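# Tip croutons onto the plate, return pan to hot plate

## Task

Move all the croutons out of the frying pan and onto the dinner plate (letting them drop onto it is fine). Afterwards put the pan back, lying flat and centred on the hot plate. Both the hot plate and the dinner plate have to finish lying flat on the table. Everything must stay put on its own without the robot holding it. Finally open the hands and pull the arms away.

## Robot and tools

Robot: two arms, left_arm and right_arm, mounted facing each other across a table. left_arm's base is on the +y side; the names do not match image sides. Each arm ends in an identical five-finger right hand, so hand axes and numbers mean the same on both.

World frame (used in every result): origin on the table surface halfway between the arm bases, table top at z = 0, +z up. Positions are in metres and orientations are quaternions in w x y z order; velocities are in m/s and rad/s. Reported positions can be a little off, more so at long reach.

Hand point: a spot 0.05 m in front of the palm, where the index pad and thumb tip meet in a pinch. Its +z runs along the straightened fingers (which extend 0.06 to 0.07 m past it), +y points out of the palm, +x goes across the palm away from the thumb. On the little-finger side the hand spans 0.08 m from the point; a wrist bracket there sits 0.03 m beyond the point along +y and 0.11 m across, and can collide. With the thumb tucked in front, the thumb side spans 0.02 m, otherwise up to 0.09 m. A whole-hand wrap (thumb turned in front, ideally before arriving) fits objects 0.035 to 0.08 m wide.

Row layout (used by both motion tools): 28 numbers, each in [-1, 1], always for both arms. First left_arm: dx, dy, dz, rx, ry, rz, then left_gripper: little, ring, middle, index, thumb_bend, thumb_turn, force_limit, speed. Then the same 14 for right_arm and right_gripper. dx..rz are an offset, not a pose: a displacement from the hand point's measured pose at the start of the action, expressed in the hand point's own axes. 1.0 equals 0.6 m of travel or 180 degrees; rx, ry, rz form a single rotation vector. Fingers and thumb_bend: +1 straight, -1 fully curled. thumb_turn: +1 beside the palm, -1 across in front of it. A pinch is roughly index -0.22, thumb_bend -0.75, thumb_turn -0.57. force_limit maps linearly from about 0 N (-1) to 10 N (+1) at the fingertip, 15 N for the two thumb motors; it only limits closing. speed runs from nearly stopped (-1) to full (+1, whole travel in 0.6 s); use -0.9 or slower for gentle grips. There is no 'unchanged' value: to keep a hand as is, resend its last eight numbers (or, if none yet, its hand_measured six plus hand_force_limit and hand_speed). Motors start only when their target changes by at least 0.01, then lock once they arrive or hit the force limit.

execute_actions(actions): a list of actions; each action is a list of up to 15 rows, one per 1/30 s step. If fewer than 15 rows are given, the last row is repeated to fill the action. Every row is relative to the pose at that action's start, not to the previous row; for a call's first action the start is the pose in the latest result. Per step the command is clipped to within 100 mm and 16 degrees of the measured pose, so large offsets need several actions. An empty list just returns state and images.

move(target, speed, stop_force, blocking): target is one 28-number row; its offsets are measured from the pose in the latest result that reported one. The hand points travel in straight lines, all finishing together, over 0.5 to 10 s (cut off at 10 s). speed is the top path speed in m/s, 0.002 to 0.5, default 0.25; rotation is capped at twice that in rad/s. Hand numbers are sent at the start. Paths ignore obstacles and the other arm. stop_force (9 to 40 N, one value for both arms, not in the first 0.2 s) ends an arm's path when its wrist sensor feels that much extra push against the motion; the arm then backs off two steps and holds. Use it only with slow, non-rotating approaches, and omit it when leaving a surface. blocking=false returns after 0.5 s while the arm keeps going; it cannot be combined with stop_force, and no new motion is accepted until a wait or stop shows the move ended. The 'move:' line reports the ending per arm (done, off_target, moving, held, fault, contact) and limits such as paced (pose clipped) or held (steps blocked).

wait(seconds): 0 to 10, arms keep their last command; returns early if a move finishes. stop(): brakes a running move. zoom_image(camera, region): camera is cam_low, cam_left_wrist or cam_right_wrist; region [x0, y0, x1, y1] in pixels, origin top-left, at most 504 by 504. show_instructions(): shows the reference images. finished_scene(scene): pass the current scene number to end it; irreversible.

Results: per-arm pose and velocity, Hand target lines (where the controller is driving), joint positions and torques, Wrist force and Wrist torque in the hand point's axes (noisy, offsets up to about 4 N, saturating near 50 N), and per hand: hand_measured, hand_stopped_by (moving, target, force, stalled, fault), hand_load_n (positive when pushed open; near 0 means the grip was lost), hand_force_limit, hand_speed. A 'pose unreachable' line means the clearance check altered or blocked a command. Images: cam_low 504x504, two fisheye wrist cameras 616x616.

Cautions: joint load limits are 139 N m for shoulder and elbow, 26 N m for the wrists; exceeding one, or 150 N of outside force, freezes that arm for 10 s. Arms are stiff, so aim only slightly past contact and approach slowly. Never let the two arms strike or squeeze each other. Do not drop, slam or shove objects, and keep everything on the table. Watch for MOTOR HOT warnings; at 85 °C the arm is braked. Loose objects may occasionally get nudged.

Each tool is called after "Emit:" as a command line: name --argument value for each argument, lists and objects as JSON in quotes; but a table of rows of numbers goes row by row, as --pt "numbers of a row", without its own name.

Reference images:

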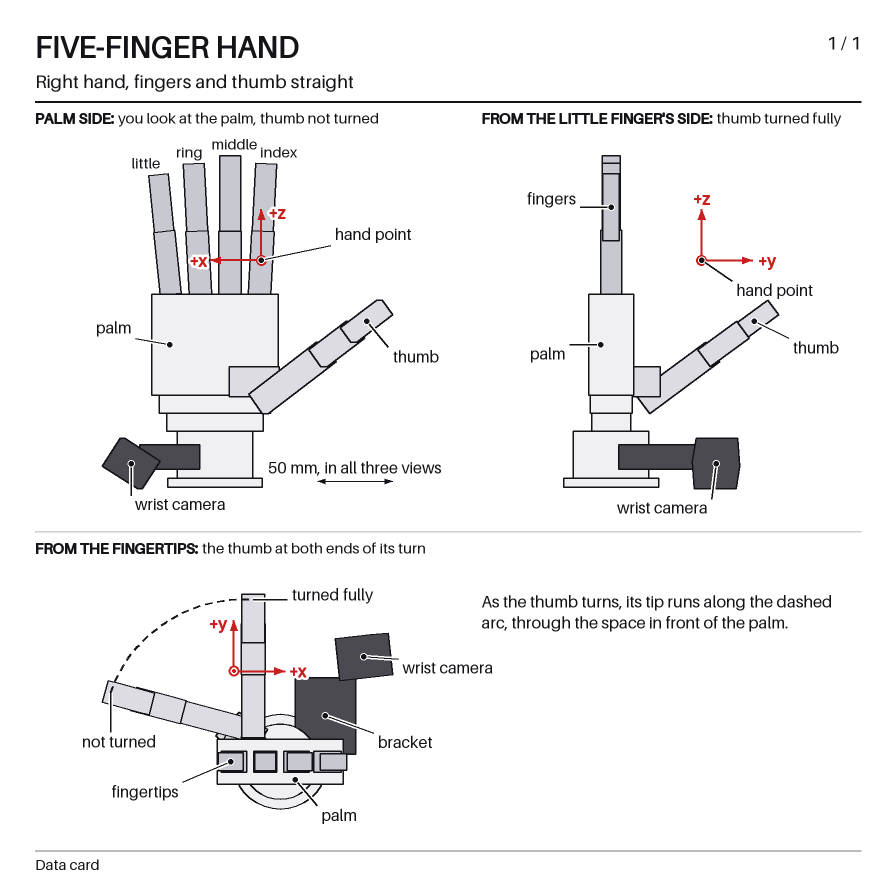

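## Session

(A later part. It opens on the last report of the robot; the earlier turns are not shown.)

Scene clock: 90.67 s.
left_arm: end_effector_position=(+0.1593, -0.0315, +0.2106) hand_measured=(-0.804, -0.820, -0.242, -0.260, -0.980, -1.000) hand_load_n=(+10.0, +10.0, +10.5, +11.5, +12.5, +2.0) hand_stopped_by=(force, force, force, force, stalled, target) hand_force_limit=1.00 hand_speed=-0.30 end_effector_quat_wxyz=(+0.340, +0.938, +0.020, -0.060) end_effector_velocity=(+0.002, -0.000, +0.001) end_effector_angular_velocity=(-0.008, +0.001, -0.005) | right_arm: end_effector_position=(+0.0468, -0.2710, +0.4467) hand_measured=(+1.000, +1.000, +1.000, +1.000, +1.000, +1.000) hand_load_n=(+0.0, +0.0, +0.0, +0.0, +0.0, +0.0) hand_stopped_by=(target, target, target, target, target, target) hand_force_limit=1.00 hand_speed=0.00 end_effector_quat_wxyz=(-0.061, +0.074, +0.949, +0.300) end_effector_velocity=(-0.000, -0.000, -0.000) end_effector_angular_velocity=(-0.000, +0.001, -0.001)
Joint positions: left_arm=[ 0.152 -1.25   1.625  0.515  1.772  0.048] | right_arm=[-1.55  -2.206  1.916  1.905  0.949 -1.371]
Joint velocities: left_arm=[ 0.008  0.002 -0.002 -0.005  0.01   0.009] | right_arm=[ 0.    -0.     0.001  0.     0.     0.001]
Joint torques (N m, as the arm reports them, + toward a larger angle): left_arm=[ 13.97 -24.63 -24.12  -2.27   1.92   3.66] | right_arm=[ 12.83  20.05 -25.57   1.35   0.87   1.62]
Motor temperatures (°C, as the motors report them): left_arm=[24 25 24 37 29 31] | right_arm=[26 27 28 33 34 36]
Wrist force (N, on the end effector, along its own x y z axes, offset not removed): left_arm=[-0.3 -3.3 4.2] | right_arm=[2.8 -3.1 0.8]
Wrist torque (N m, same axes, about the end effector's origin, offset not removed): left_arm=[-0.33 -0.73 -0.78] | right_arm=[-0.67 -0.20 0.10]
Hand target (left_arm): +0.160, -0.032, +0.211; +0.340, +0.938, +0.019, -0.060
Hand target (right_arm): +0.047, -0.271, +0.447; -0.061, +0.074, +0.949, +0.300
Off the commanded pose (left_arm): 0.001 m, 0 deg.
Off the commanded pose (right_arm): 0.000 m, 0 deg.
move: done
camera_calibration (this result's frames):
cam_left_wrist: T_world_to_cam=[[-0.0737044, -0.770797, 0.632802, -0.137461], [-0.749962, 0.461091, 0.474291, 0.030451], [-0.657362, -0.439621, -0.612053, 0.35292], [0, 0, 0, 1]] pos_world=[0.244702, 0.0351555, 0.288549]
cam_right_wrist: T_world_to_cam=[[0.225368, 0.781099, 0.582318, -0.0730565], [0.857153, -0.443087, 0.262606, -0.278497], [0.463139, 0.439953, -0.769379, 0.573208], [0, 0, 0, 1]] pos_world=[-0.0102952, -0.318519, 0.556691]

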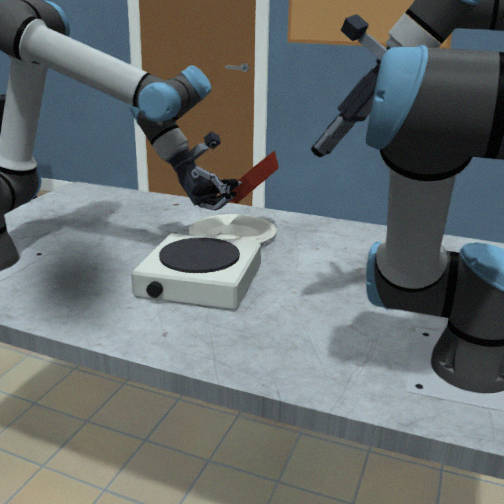

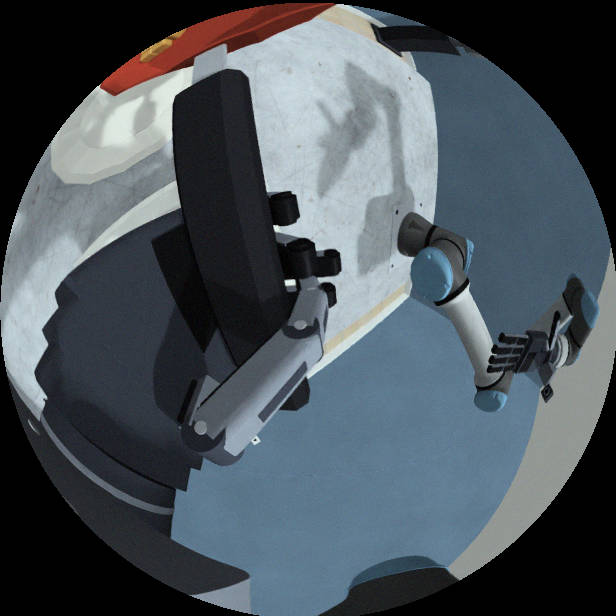

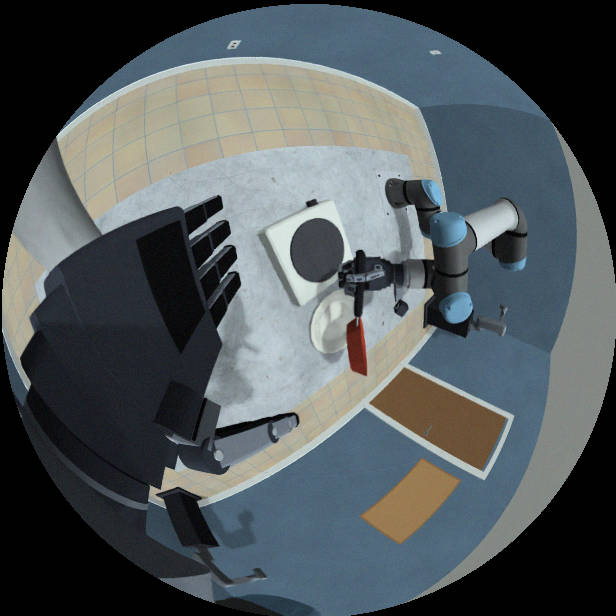

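Emit:
move --target '[-0.025,-0.03,0.03,-0.07,0,0,-0.98,-0.98,-1,-1,-1,-1,1,-0.3,0,0,0,0,0,0,1,1,1,1,1,1,1,0]' --speed 0.04

Emit:
move --target '[0,-0.01,-0.02,-0.09,0,0,-0.98,-0.98,-1,-1,-1,-1,1,-0.3,0,0,0,0,0,0,1,1,1,1,1,1,1,0]' --speed 0.03

Emit:
zoom_image --camera "cam_low" --region '[100,130,320,300]'

Scene clock: 94.77 s.
left_arm: end_effector_position=(+0.1416, -0.0292, +0.1874) hand_measured=(-0.804, -0.820, -0.242, -0.260, -0.980, -1.000) hand_load_n=(+10.0, +10.0, +10.5, +11.5, +12.5, +2.0) hand_stopped_by=(force, force, force, force, stalled, target) hand_force_limit=1.00 hand_speed=-0.30 end_effector_quat_wxyz=(+0.440, +0.896, +0.026, -0.058) end_effector_velocity=(-0.002, +0.000, -0.002) end_effector_angular_velocity=(-0.019, +0.001, +0.001) | right_arm: end_effector_position=(+0.0468, -0.2710, +0.4467) hand_measured=(+1.000, +1.000, +1.000, +1.000, +1.000, +1.000) hand_load_n=(+0.0, +0.0, +0.0, +0.0, +0.0, +0.0) hand_stopped_by=(target, target, target, target, target, target) hand_force_limit=1.00 hand_speed=0.00 end_effector_quat_wxyz=(-0.061, +0.074, +0.949, +0.300) end_effector_velocity=(+0.000, -0.000, +0.000) end_effector_angular_velocity=(+0.000, +0.000, -0.001)
Joint positions: left_arm=[ 0.105 -1.31   1.865  0.109  1.741 -0.027] | right_arm=[-1.55  -2.206  1.916  1.905  0.949 -1.371]
Joint velocities: left_arm=[-0.005 -0.003  0.019 -0.036 -0.003 -0.006] | right_arm=[-0.    -0.    -0.     0.    -0.     0.001]
Joint torques (N m, as the arm reports them, + toward a larger angle): left_arm=[-15.14 -39.14 -13.27  -3.41  -2.86  -1.75] | right_arm=[ 12.68  19.18 -25.05   1.27   0.94   1.74]
Motor temperatures (°C, as the motors report them): left_arm=[24 25 24 37 29 31] | right_arm=[26 27 28 33 34 36]
Wrist force (N, on the end effector, along its own x y z axes, offset not removed): left_arm=[-0.7 -4.7 2.4] | right_arm=[0.9 0.9 -1.4]
Wrist torque (N m, same axes, about the end effector's origin, offset not removed): left_arm=[-0.23 -0.43 -1.04] | right_arm=[0.10 -0.10 0.08]
Hand target (left_arm): +0.141, -0.029, +0.187; +0.441, +0.895, +0.026, -0.057
Hand target (right_arm): +0.047, -0.271, +0.447; -0.061, +0.074, +0.949, +0.300
Off the commanded pose (left_arm): 0.000 m, 0 deg.
Off the commanded pose (right_arm): 0.000 m, 0 deg.
move: done
camera_calibration (this result's frames):
cam_left_wrist: T_world_to_cam=[[-0.0543519, -0.619237, 0.78332, -0.148846], [-0.76293, 0.531857, 0.367512, 0.0509614], [-0.644192, -0.577644, -0.501343, 0.301434], [0, 0, 0, 1]] pos_world=[0.224971, 0.0548462, 0.248987]
cam_right_wrist: T_world_to_cam=[[0.225368, 0.781099, 0.582318, -0.0730566], [0.857153, -0.443087, 0.262606, -0.278497], [0.463139, 0.439953, -0.769379, 0.573207], [0, 0, 0, 1]] pos_world=[-0.0102952, -0.318519, 0.556691]

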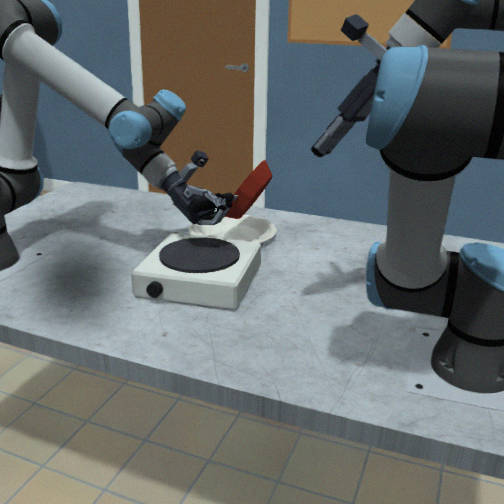

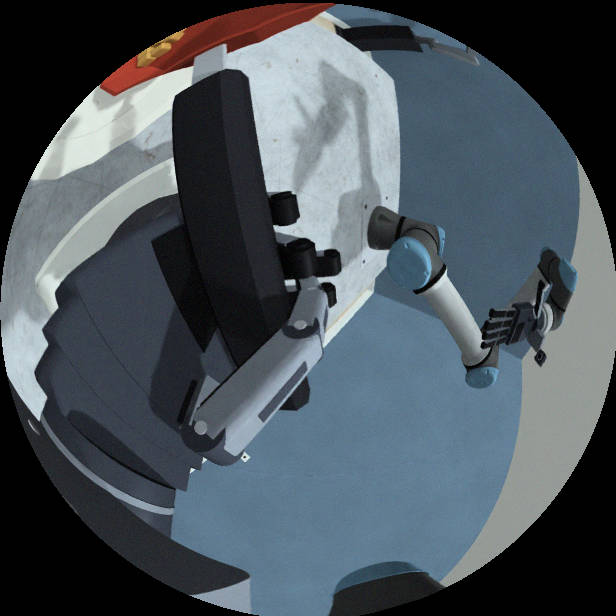

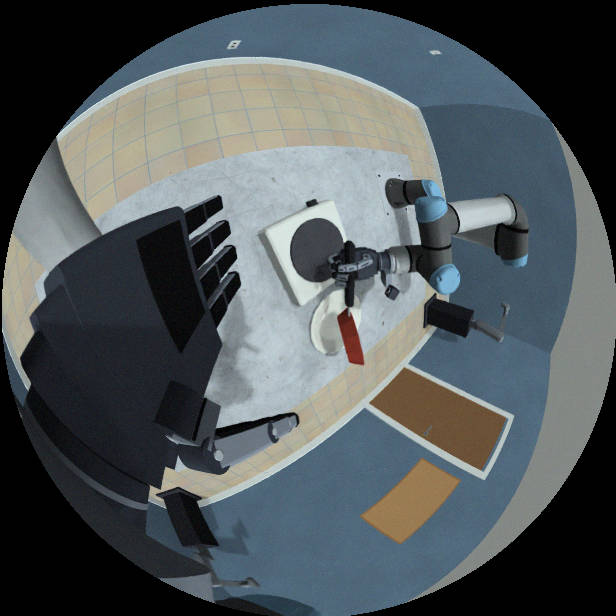

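Scene clock: 99.70 s.
left_arm: end_effector_position=(+0.1420, -0.0162, +0.1898) hand_measured=(-0.804, -0.820, -0.242, -0.260, -0.980, -1.000) hand_load_n=(+9.5, +10.0, +10.5, +11.5, +12.5, +2.0) hand_stopped_by=(force, force, force, force, stalled, target) hand_force_limit=1.00 hand_speed=-0.30 end_effector_quat_wxyz=(+0.560, +0.826, +0.033, -0.053) end_effector_velocity=(+0.000, +0.001, -0.000) end_effector_angular_velocity=(-0.018, -0.001, +0.003) | right_arm: end_effector_position=(+0.0468, -0.2710, +0.4467) hand_measured=(+1.000, +1.000, +1.000, +1.000, +1.000, +1.000) hand_load_n=(+0.0, +0.0, +0.0, +0.0, +0.0, +0.0) hand_stopped_by=(target, target, target, target, target, target) hand_force_limit=1.00 hand_speed=0.00 end_effector_quat_wxyz=(-0.061, +0.074, +0.949, +0.300) end_effector_velocity=(-0.000, -0.000, -0.000) end_effector_angular_velocity=(-0.001, +0.000, +0.000)
Joint positions: left_arm=[ 0.092 -1.353  2.087 -0.355  1.716 -0.078] | right_arm=[-1.55  -2.206  1.916  1.905  0.949 -1.371]
Joint velocities: left_arm=[-0.001  0.     0.013 -0.031 -0.003 -0.003] | right_arm=[ 0.    -0.     0.     0.     0.001  0.   ]
Joint torques (N m, as the arm reports them, + toward a larger angle): left_arm=[-14.6  -33.27 -10.62  -4.33  -2.41  -2.06] | right_arm=[ 12.76  19.52 -25.52   1.34   1.04   1.84]
Motor temperatures (°C, as the motors report them): left_arm=[24 25 24 37 29 31] | right_arm=[26 27 28 33 34 36]
Wrist force (N, on the end effector, along its own x y z axes, offset not removed): left_arm=[0.3 -3.5 1.5] | right_arm=[1.9 -3.4 -2.4]
Wrist torque (N m, same axes, about the end effector's origin, offset not removed): left_arm=[0.08 -0.18 -1.06] | right_arm=[-0.57 -0.14 0.07]
Hand target (left_arm): +0.142, -0.016, +0.190; +0.561, +0.825, +0.033, -0.053
Hand target (right_arm): +0.047, -0.271, +0.447; -0.061, +0.074, +0.949, +0.300
Off the commanded pose (left_arm): 0.000 m, 0 deg.
Off the commanded pose (right_arm): 0.000 m, 0 deg.
move: done
camera_calibration (this result's frames):
cam_left_wrist: T_world_to_cam=[[-0.0358112, -0.381855, 0.923528, -0.168092], [-0.782071, 0.586028, 0.211981, 0.0765716], [-0.622159, -0.714673, -0.319624, 0.270586], [0, 0, 0, 1]] pos_world=[0.222213, 0.0843208, 0.225492]
cam_right_wrist: T_world_to_cam=[[0.225367, 0.781099, 0.582318, -0.0730567], [0.857153, -0.443087, 0.262606, -0.278497], [0.463139, 0.439953, -0.769379, 0.573208], [0, 0, 0, 1]] pos_world=[-0.0102952, -0.318519, 0.556691]

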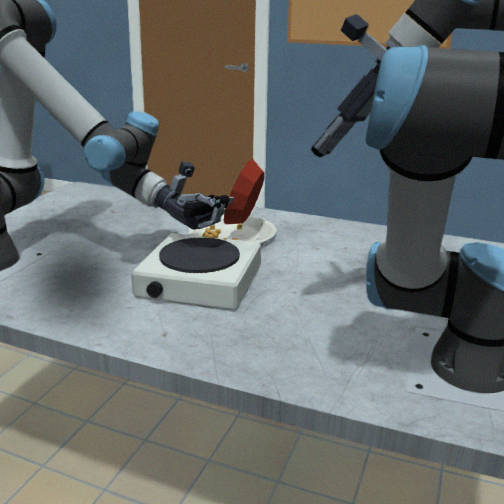

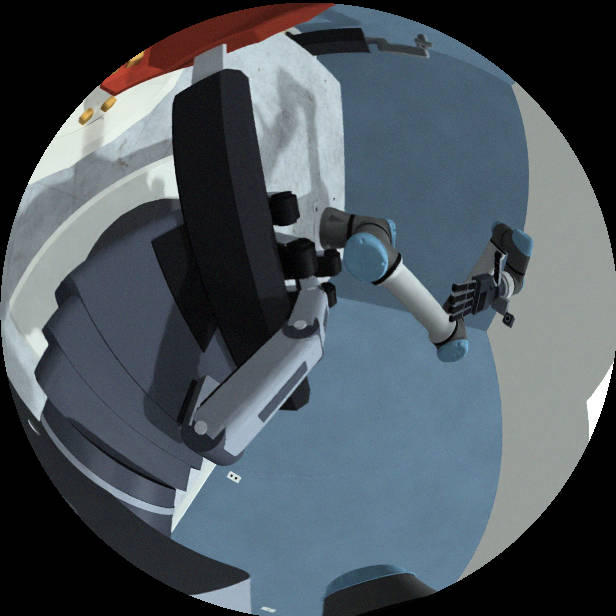

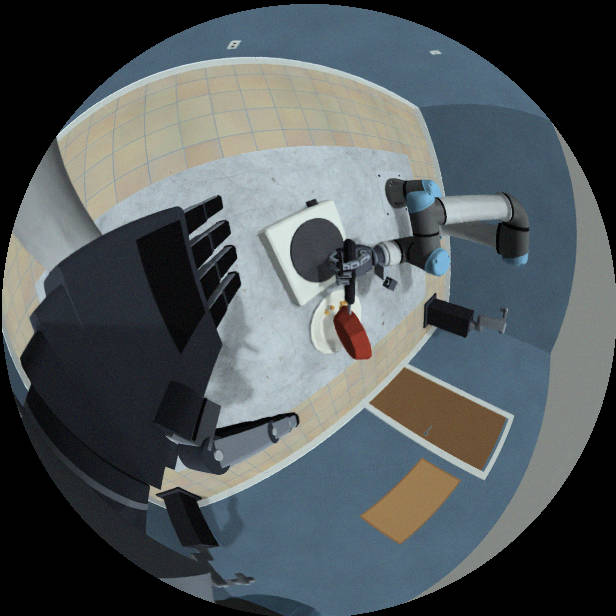

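Region (100, 130, 320, 300) of cam_low's 504x504 image, scaled by 2.291, with more detail than that image has; it fills the top 389 rows of this view, and the rest is white.

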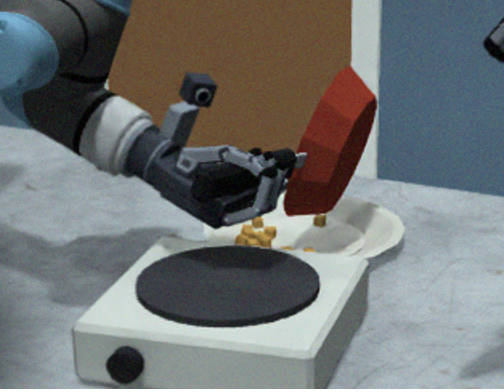

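Emit:
move --target '[0,0.008,0,-0.09,0,0,-0.98,-0.98,-1,-1,-1,-1,1,-0.3,0,0,0,0,0,0,1,1,1,1,1,1,1,0]' --speed 0.04

Emit:
move --target '[0,0.03,0,0.25,0,0,-0.98,-0.98,-1,-1,-1,-1,1,-0.3,0,0,0,0,0,0,1,1,1,1,1,1,1,0]' --speed 0.2

Emit:
move --target '[-0.435,-0.095,0.115,0.235,0,0,-0.98,-0.98,-1,-1,-1,-1,1,-0.3,0,0,0,0,0,0,1,1,1,1,1,1,1,0]' --speed 0.12

Emit:
zoom_image --camera "cam_low" --region '[100,150,320,320]'

Emit:
zoom_image --camera "cam_right_wrist" --region '[240,180,440,380]'

Scene clock: 105.30 s.
left_arm: end_effector_position=(+0.1425, -0.0180, +0.1942) hand_measured=(-0.804, -0.820, -0.242, -0.260, -0.980, -1.000) hand_load_n=(+9.0, +9.5, +10.5, +11.5, +12.5, +2.0) hand_stopped_by=(force, force, force, force, stalled, target) hand_force_limit=1.00 hand_speed=-0.30 end_effector_quat_wxyz=(+0.670, +0.739, +0.040, -0.048) end_effector_velocity=(+0.000, -0.000, -0.000) end_effector_angular_velocity=(-0.018, +0.000, +0.003) | right_arm: end_effector_position=(+0.0468, -0.2710, +0.4467) hand_measured=(+1.000, +1.000, +1.000, +1.000, +1.000, +1.000) hand_load_n=(+0.0, +0.0, +0.0, +0.0, +0.0, +0.0) hand_stopped_by=(target, target, target, target, target, target) hand_force_limit=1.00 hand_speed=0.00 end_effector_quat_wxyz=(-0.061, +0.074, +0.949, +0.300) end_effector_velocity=(-0.000, +0.000, -0.000) end_effector_angular_velocity=(-0.000, -0.000, +0.001)
Joint positions: left_arm=[ 0.068 -1.283  2.218 -0.838  1.665 -0.117] | right_arm=[-1.55  -2.206  1.916  1.905  0.949 -1.371]
Joint velocities: left_arm=[-0.002  0.008  0.007 -0.033 -0.005 -0.002] | right_arm=[ 0.    -0.     0.     0.     0.    -0.001]
Joint torques (N m, as the arm reports them, + toward a larger angle): left_arm=[-15.12 -19.82  -9.35  -5.43  -2.34  -1.35] | right_arm=[ 12.76  19.29 -25.34   1.17   0.96   1.93]
Motor temperatures (°C, as the motors report them): left_arm=[24 25 24 37 29 31] | right_arm=[26 27 28 33 34 36]
Wrist force (N, on the end effector, along its own x y z axes, offset not removed): left_arm=[1.0 -4.6 -0.3] | right_arm=[0.1 -1.7 -0.2]
Wrist torque (N m, same axes, about the end effector's origin, offset not removed): left_arm=[0.03 0.00 -1.10] | right_arm=[-0.34 0.05 0.08]
Hand target (left_arm): +0.143, -0.018, +0.194; +0.671, +0.739, +0.040, -0.048
Hand target (right_arm): +0.047, -0.271, +0.447; -0.061, +0.074, +0.949, +0.300
Off the commanded pose (left_arm): 0.000 m, 0 deg.
Off the commanded pose (right_arm): 0.000 m, 0 deg.
move: done
camera_calibration (this result's frames):
cam_left_wrist: T_world_to_cam=[[-0.0259609, -0.114692, 0.993062, -0.182927], [-0.802506, 0.594733, 0.0477086, 0.112142], [-0.596079, -0.7957, -0.107481, 0.224644], [0, 0, 0, 1]] pos_world=[0.219151, 0.091074, 0.200453]
cam_right_wrist: T_world_to_cam=[[0.225368, 0.781099, 0.582318, -0.0730565], [0.857153, -0.443087, 0.262606, -0.278497], [0.463139, 0.439953, -0.769379, 0.573208], [0, 0, 0, 1]] pos_world=[-0.0102953, -0.318519, 0.556691]

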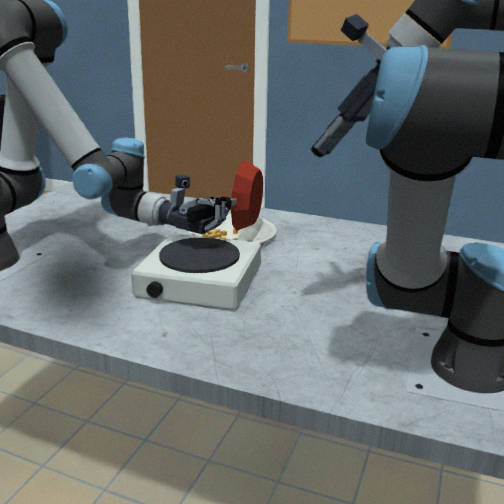

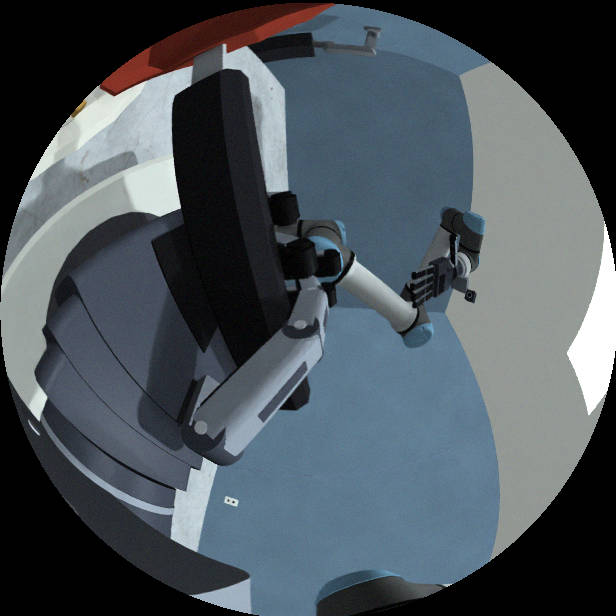

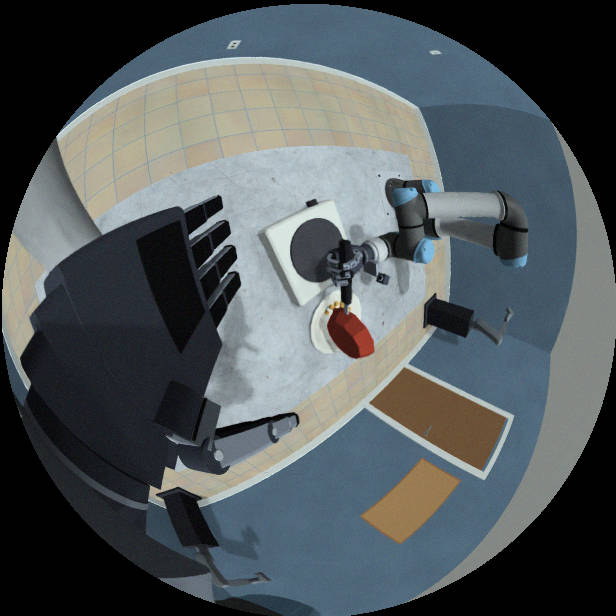

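Scene clock: 107.83 s.
left_arm: end_effector_position=(+0.1446, -0.0195, +0.2122) hand_measured=(-0.804, -0.820, -0.242, -0.260, -0.980, -1.000) hand_load_n=(+10.0, +10.0, +10.5, +11.5, +12.5, +2.0) hand_stopped_by=(force, force, force, force, stalled, target) hand_force_limit=1.00 hand_speed=-0.30 end_effector_quat_wxyz=(+0.337, +0.939, +0.019, -0.060) end_effector_velocity=(-0.000, -0.000, -0.000) end_effector_angular_velocity=(+0.017, +0.000, -0.004) | right_arm: end_effector_position=(+0.0468, -0.2710, +0.4467) hand_measured=(+1.000, +1.000, +1.000, +1.000, +1.000, +1.000) hand_load_n=(+0.0, +0.0, +0.0, +0.0, +0.0, +0.0) hand_stopped_by=(target, target, target, target, target, target) hand_force_limit=1.00 hand_speed=0.00 end_effector_quat_wxyz=(-0.061, +0.074, +0.949, +0.300) end_effector_velocity=(-0.000, +0.000, +0.000) end_effector_angular_velocity=(+0.000, -0.001, +0.001)
Joint positions: left_arm=[ 0.121 -1.29   1.672  0.509  1.753  0.024] | right_arm=[-1.55  -2.206  1.916  1.905  0.949 -1.371]
Joint velocities: left_arm=[ 0.001  0.008 -0.015  0.026  0.001  0.005] | right_arm=[-0.     0.    -0.     0.    -0.    -0.002]
Joint torques (N m, as the arm reports them, + toward a larger angle): left_arm=[ 12.36 -21.65 -23.94   2.21   1.55   3.5 ] | right_arm=[ 12.68  19.14 -25.78   1.28   0.89   1.88]
Motor temperatures (°C, as the motors report them): left_arm=[24 25 24 37 29 31] | right_arm=[26 27 28 33 34 36]
Wrist force (N, on the end effector, along its own x y z axes, offset not removed): left_arm=[1.3 -3.3 3.6] | right_arm=[1.3 -1.4 -1.3]
Wrist torque (N m, same axes, about the end effector's origin, offset not removed): left_arm=[-0.27 -0.92 -0.65] | right_arm=[-0.19 -0.08 0.01]
Hand target (left_arm): +0.145, -0.020, +0.212; +0.336, +0.940, +0.019, -0.060
Hand target (right_arm): +0.047, -0.271, +0.447; -0.061, +0.074, +0.949, +0.300
Off the commanded pose (left_arm): 0.000 m, 0 deg.
Off the commanded pose (right_arm): 0.000 m, 0 deg.
move: done
camera_calibration (this result's frames):
cam_left_wrist: T_world_to_cam=[[-0.074238, -0.773981, 0.628842, -0.129496], [-0.749692, 0.459139, 0.476605, 0.0125607], [-0.657609, -0.436056, -0.614333, 0.350145], [0, 0, 0, 1]] pos_world=[0.230062, 0.0466887, 0.290552]
cam_right_wrist: T_world_to_cam=[[0.225368, 0.781099, 0.582318, -0.0730563], [0.857153, -0.443087, 0.262606, -0.278497], [0.463139, 0.439953, -0.769379, 0.573208], [0, 0, 0, 1]] pos_world=[-0.0102952, -0.318519, 0.556691]

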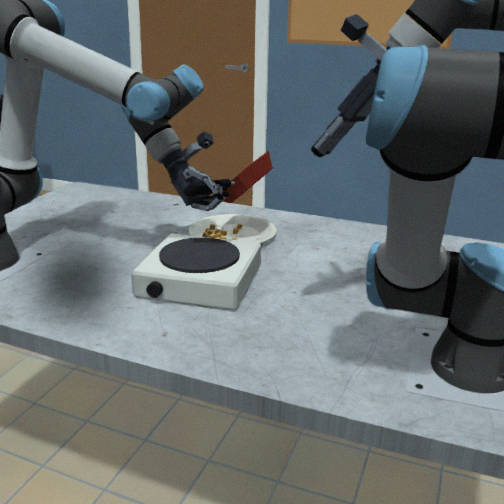

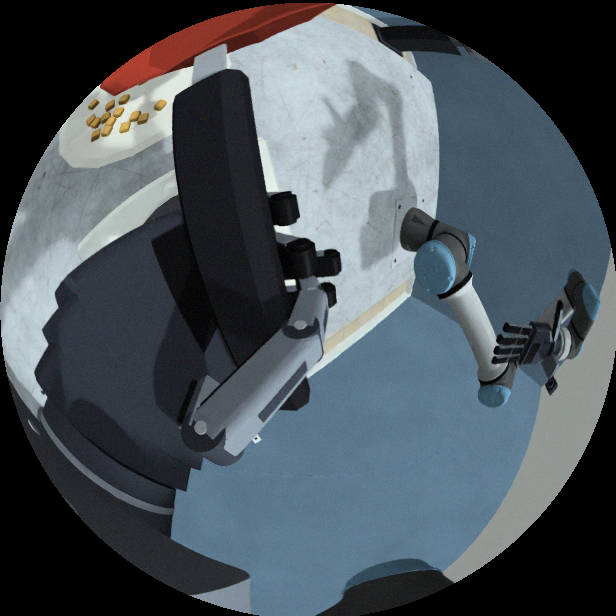

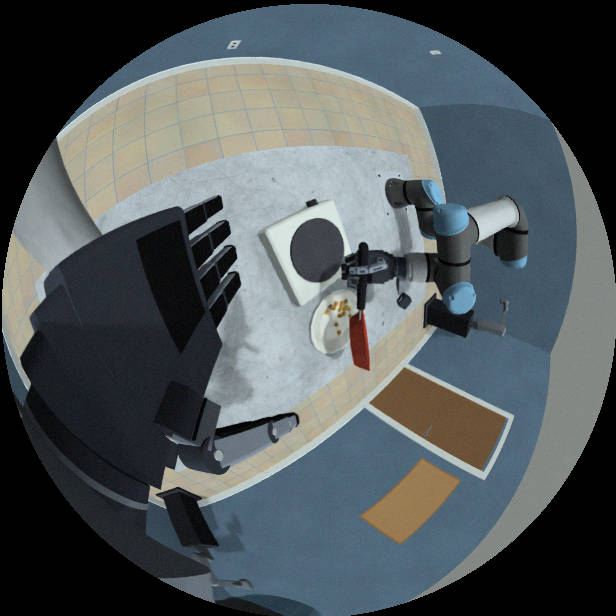

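Scene clock: 111.43 s.
left_arm: end_effector_position=(-0.1246, -0.0183, +0.1561) hand_measured=(-0.804, -0.820, -0.242, -0.260, -0.980, -1.000) hand_load_n=(+10.5, +10.5, +10.5, +11.5, +12.5, +2.5) hand_stopped_by=(force, force, force, force, stalled, target) hand_force_limit=1.00 hand_speed=-0.30 end_effector_quat_wxyz=(-0.024, +0.998, -0.003, -0.062) end_effector_velocity=(-0.002, -0.000, -0.001) end_effector_angular_velocity=(+0.009, -0.001, -0.000) | right_arm: end_effector_position=(+0.0468, -0.2710, +0.4467) hand_measured=(+1.000, +1.000, +1.000, +1.000, +1.000, +1.000) hand_load_n=(+0.0, +0.0, +0.0, +0.0, +0.0, +0.0) hand_stopped_by=(target, target, target, target, target, target) hand_force_limit=1.00 hand_speed=0.00 end_effector_quat_wxyz=(-0.061, +0.074, +0.949, +0.300) end_effector_velocity=(-0.000, -0.000, -0.000) end_effector_angular_velocity=(-0.001, -0.001, +0.000)
Joint positions: left_arm=[-0.391 -0.944  1.21   1.303  1.704 -0.377] | right_arm=[-1.55  -2.206  1.916  1.905  0.949 -1.371]
Joint velocities: left_arm=[-0.003  0.008 -0.011  0.011  0.003 -0.003] | right_arm=[ 0.    -0.    -0.    -0.     0.001 -0.   ]
Joint torques (N m, as the arm reports them, + toward a larger angle): left_arm=[-15.07 -31.21 -23.04   5.99   1.32  -2.56] | right_arm=[ 12.54  19.29 -25.52   1.27   0.99   1.87]
Motor temperatures (°C, as the motors report them): left_arm=[24 25 24 37 29 31] | right_arm=[26 27 28 33 34 36]
Wrist force (N, on the end effector, along its own x y z axes, offset not removed): left_arm=[1.8 0.6 5.6] | right_arm=[0.2 -2.8 -4.1]
Wrist torque (N m, same axes, about the end effector's origin, offset not removed): left_arm=[-0.24 -1.33 0.22] | right_arm=[-0.32 0.16 0.05]
Hand target (left_arm): -0.125, -0.018, +0.156; -0.024, +0.998, -0.003, -0.062
Hand target (right_arm): +0.047, -0.271, +0.447; -0.061, +0.074, +0.949, +0.300
Off the commanded pose (left_arm): 0.001 m, 0 deg.
Off the commanded pose (right_arm): 0.000 m, 0 deg.
move: done
camera_calibration (this result's frames):
cam_left_wrist: T_world_to_cam=[[-0.159403, -0.986122, -0.0464228, -0.0223573], [-0.726302, 0.0852948, 0.682064, -0.199075], [-0.668638, 0.14244, -0.729818, 0.166416], [0, 0, 0, 1]] pos_world=[-0.0368801, -0.0287712, 0.256198]
cam_right_wrist: T_world_to_cam=[[0.225367, 0.781099, 0.582318, -0.0730565], [0.857153, -0.443087, 0.262606, -0.278497], [0.463139, 0.439953, -0.769379, 0.573208], [0, 0, 0, 1]] pos_world=[-0.0102952, -0.318519, 0.556691]

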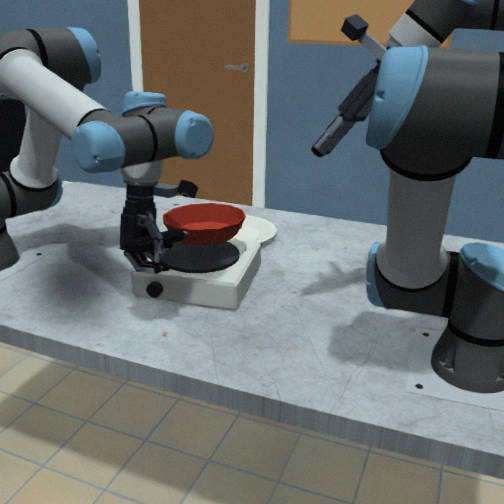

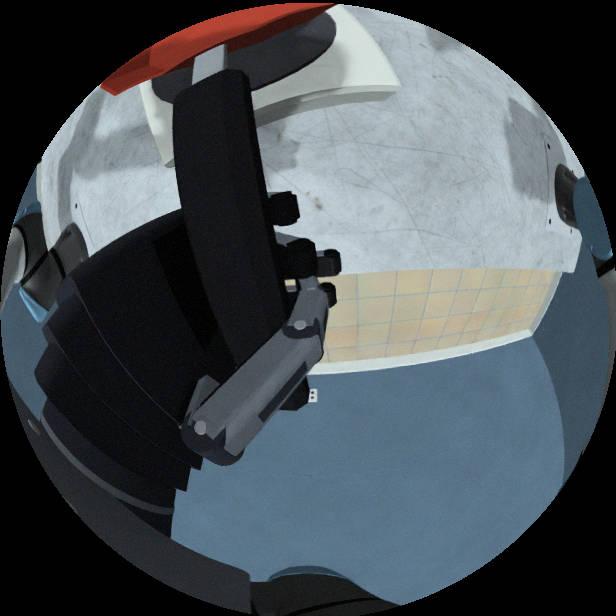

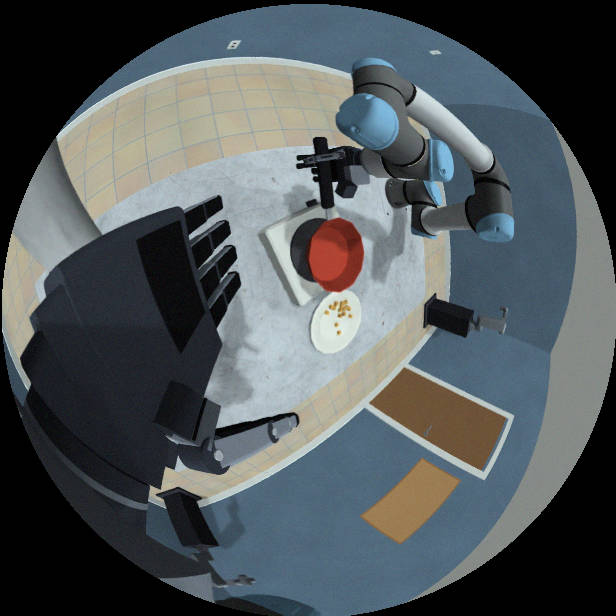

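Region (100, 150, 320, 320) of cam_low's 504x504 image, scaled by 2.291, with more detail than that image has; it fills the top 389 rows of this view, and the rest is white.

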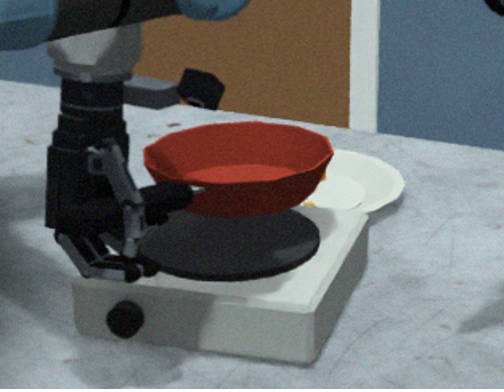

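Region (240, 180, 440, 380) of cam_right_wrist's 616x616 image, scaled by 2.520, with more detail than that image has.

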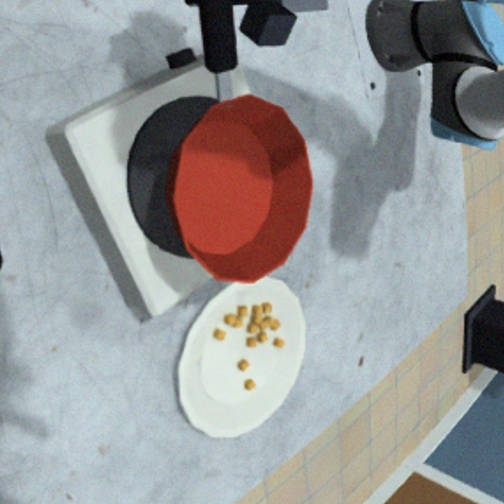

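Shift +y 0.008, −x 0.006, and lower.

Emit:
move --target '[-0.003,-0.012,0.06,0,0,0,-0.98,-0.98,-1,-1,-1,-1,1,-0.3,0,0,0,0,0,0,1,1,1,1,1,1,1,0]' --speed 0.02

Emit:
zoom_image --camera "cam_low" --region '[100,150,320,320]'

Scene clock: 114.43 s.
left_arm: end_effector_position=(-0.1306, -0.0095, +0.1213) hand_measured=(-0.804, -0.820, -0.242, -0.260, -0.980, -1.000) hand_load_n=(+10.5, +10.5, +10.5, +11.5, +12.5, +2.5) hand_stopped_by=(force, force, force, force, stalled, target) hand_force_limit=1.00 hand_speed=-0.30 end_effector_quat_wxyz=(-0.024, +0.998, -0.003, -0.062) end_effector_velocity=(+0.000, +0.000, -0.003) end_effector_angular_velocity=(-0.001, -0.002, +0.000) | right_arm: end_effector_position=(+0.0468, -0.2710, +0.4467) hand_measured=(+1.000, +1.000, +1.000, +1.000, +1.000, +1.000) hand_load_n=(+0.0, +0.0, +0.0, +0.0, +0.0, +0.0) hand_stopped_by=(target, target, target, target, target, target) hand_force_limit=1.00 hand_speed=0.00 end_effector_quat_wxyz=(-0.061, +0.074, +0.949, +0.300) end_effector_velocity=(+0.000, +0.000, -0.000) end_effector_angular_velocity=(+0.000, +0.001, +0.001)
Joint positions: left_arm=[-0.408 -0.936  1.291  1.213  1.704 -0.394] | right_arm=[-1.55  -2.206  1.916  1.905  0.949 -1.371]
Joint velocities: left_arm=[-0.001  0.001  0.006 -0.007 -0.002 -0.001] | right_arm=[-0.     0.     0.001  0.    -0.    -0.001]
Joint torques (N m, as the arm reports them, + toward a larger angle): left_arm=[-16.07 -33.49 -10.54   1.24  -3.04  -2.68] | right_arm=[ 12.55  19.35 -25.65   1.33   0.84   1.92]
Motor temperatures (°C, as the motors report them): left_arm=[24 25 24 37 29 31] | right_arm=[26 27 28 33 34 36]
Wrist force (N, on the end effector, along its own x y z axes, offset not removed): left_arm=[0.8 1.5 5.0] | right_arm=[-0.7 -3.0 -2.2]
Wrist torque (N m, same axes, about the end effector's origin, offset not removed): left_arm=[-0.05 -1.15 0.21] | right_arm=[-0.38 0.41 -0.07]
Hand target (left_arm): -0.131, -0.009, +0.121; -0.024, +0.998, -0.003, -0.062
Hand target (right_arm): +0.047, -0.271, +0.447; -0.061, +0.074, +0.949, +0.300
Off the commanded pose (left_arm): 0.000 m, 0 deg.
Off the commanded pose (right_arm): 0.000 m, 0 deg.
move: done
camera_calibration (this result's frames):
cam_left_wrist: T_world_to_cam=[[-0.159415, -0.986117, -0.0464809, -0.0162893], [-0.72633, 0.08527, 0.682036, -0.180495], [-0.668604, 0.142487, -0.72984, 0.135707], [0, 0, 0, 1]] pos_world=[-0.0429616, -0.0200088, 0.221392]
cam_right_wrist: T_world_to_cam=[[0.225368, 0.781099, 0.582318, -0.0730564], [0.857153, -0.443087, 0.262606, -0.278497], [0.463139, 0.439953, -0.769379, 0.573208], [0, 0, 0, 1]] pos_world=[-0.0102952, -0.318519, 0.556691]

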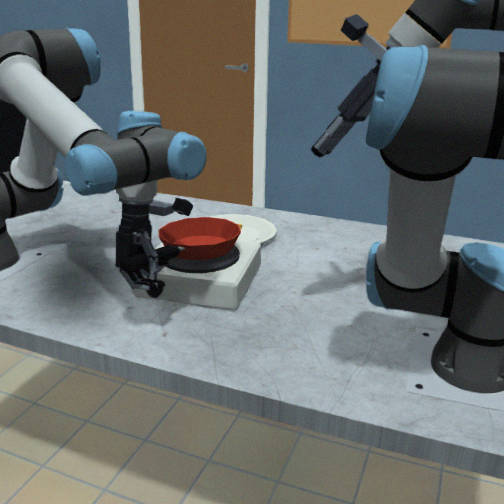

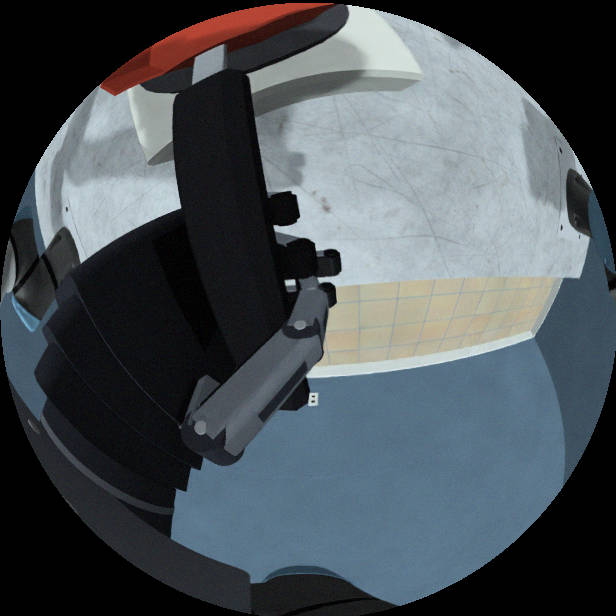

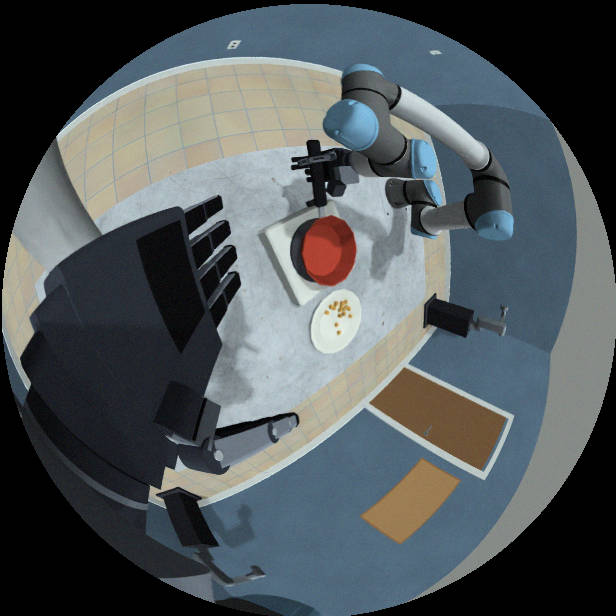

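Region (100, 150, 320, 320) of cam_low's 504x504 image, scaled by 2.291, with more detail than that image has; it fills the top 389 rows of this view, and the rest is white.

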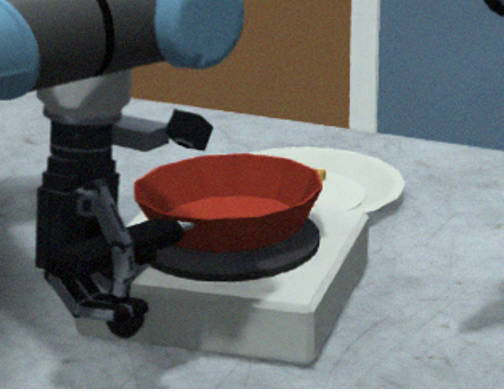

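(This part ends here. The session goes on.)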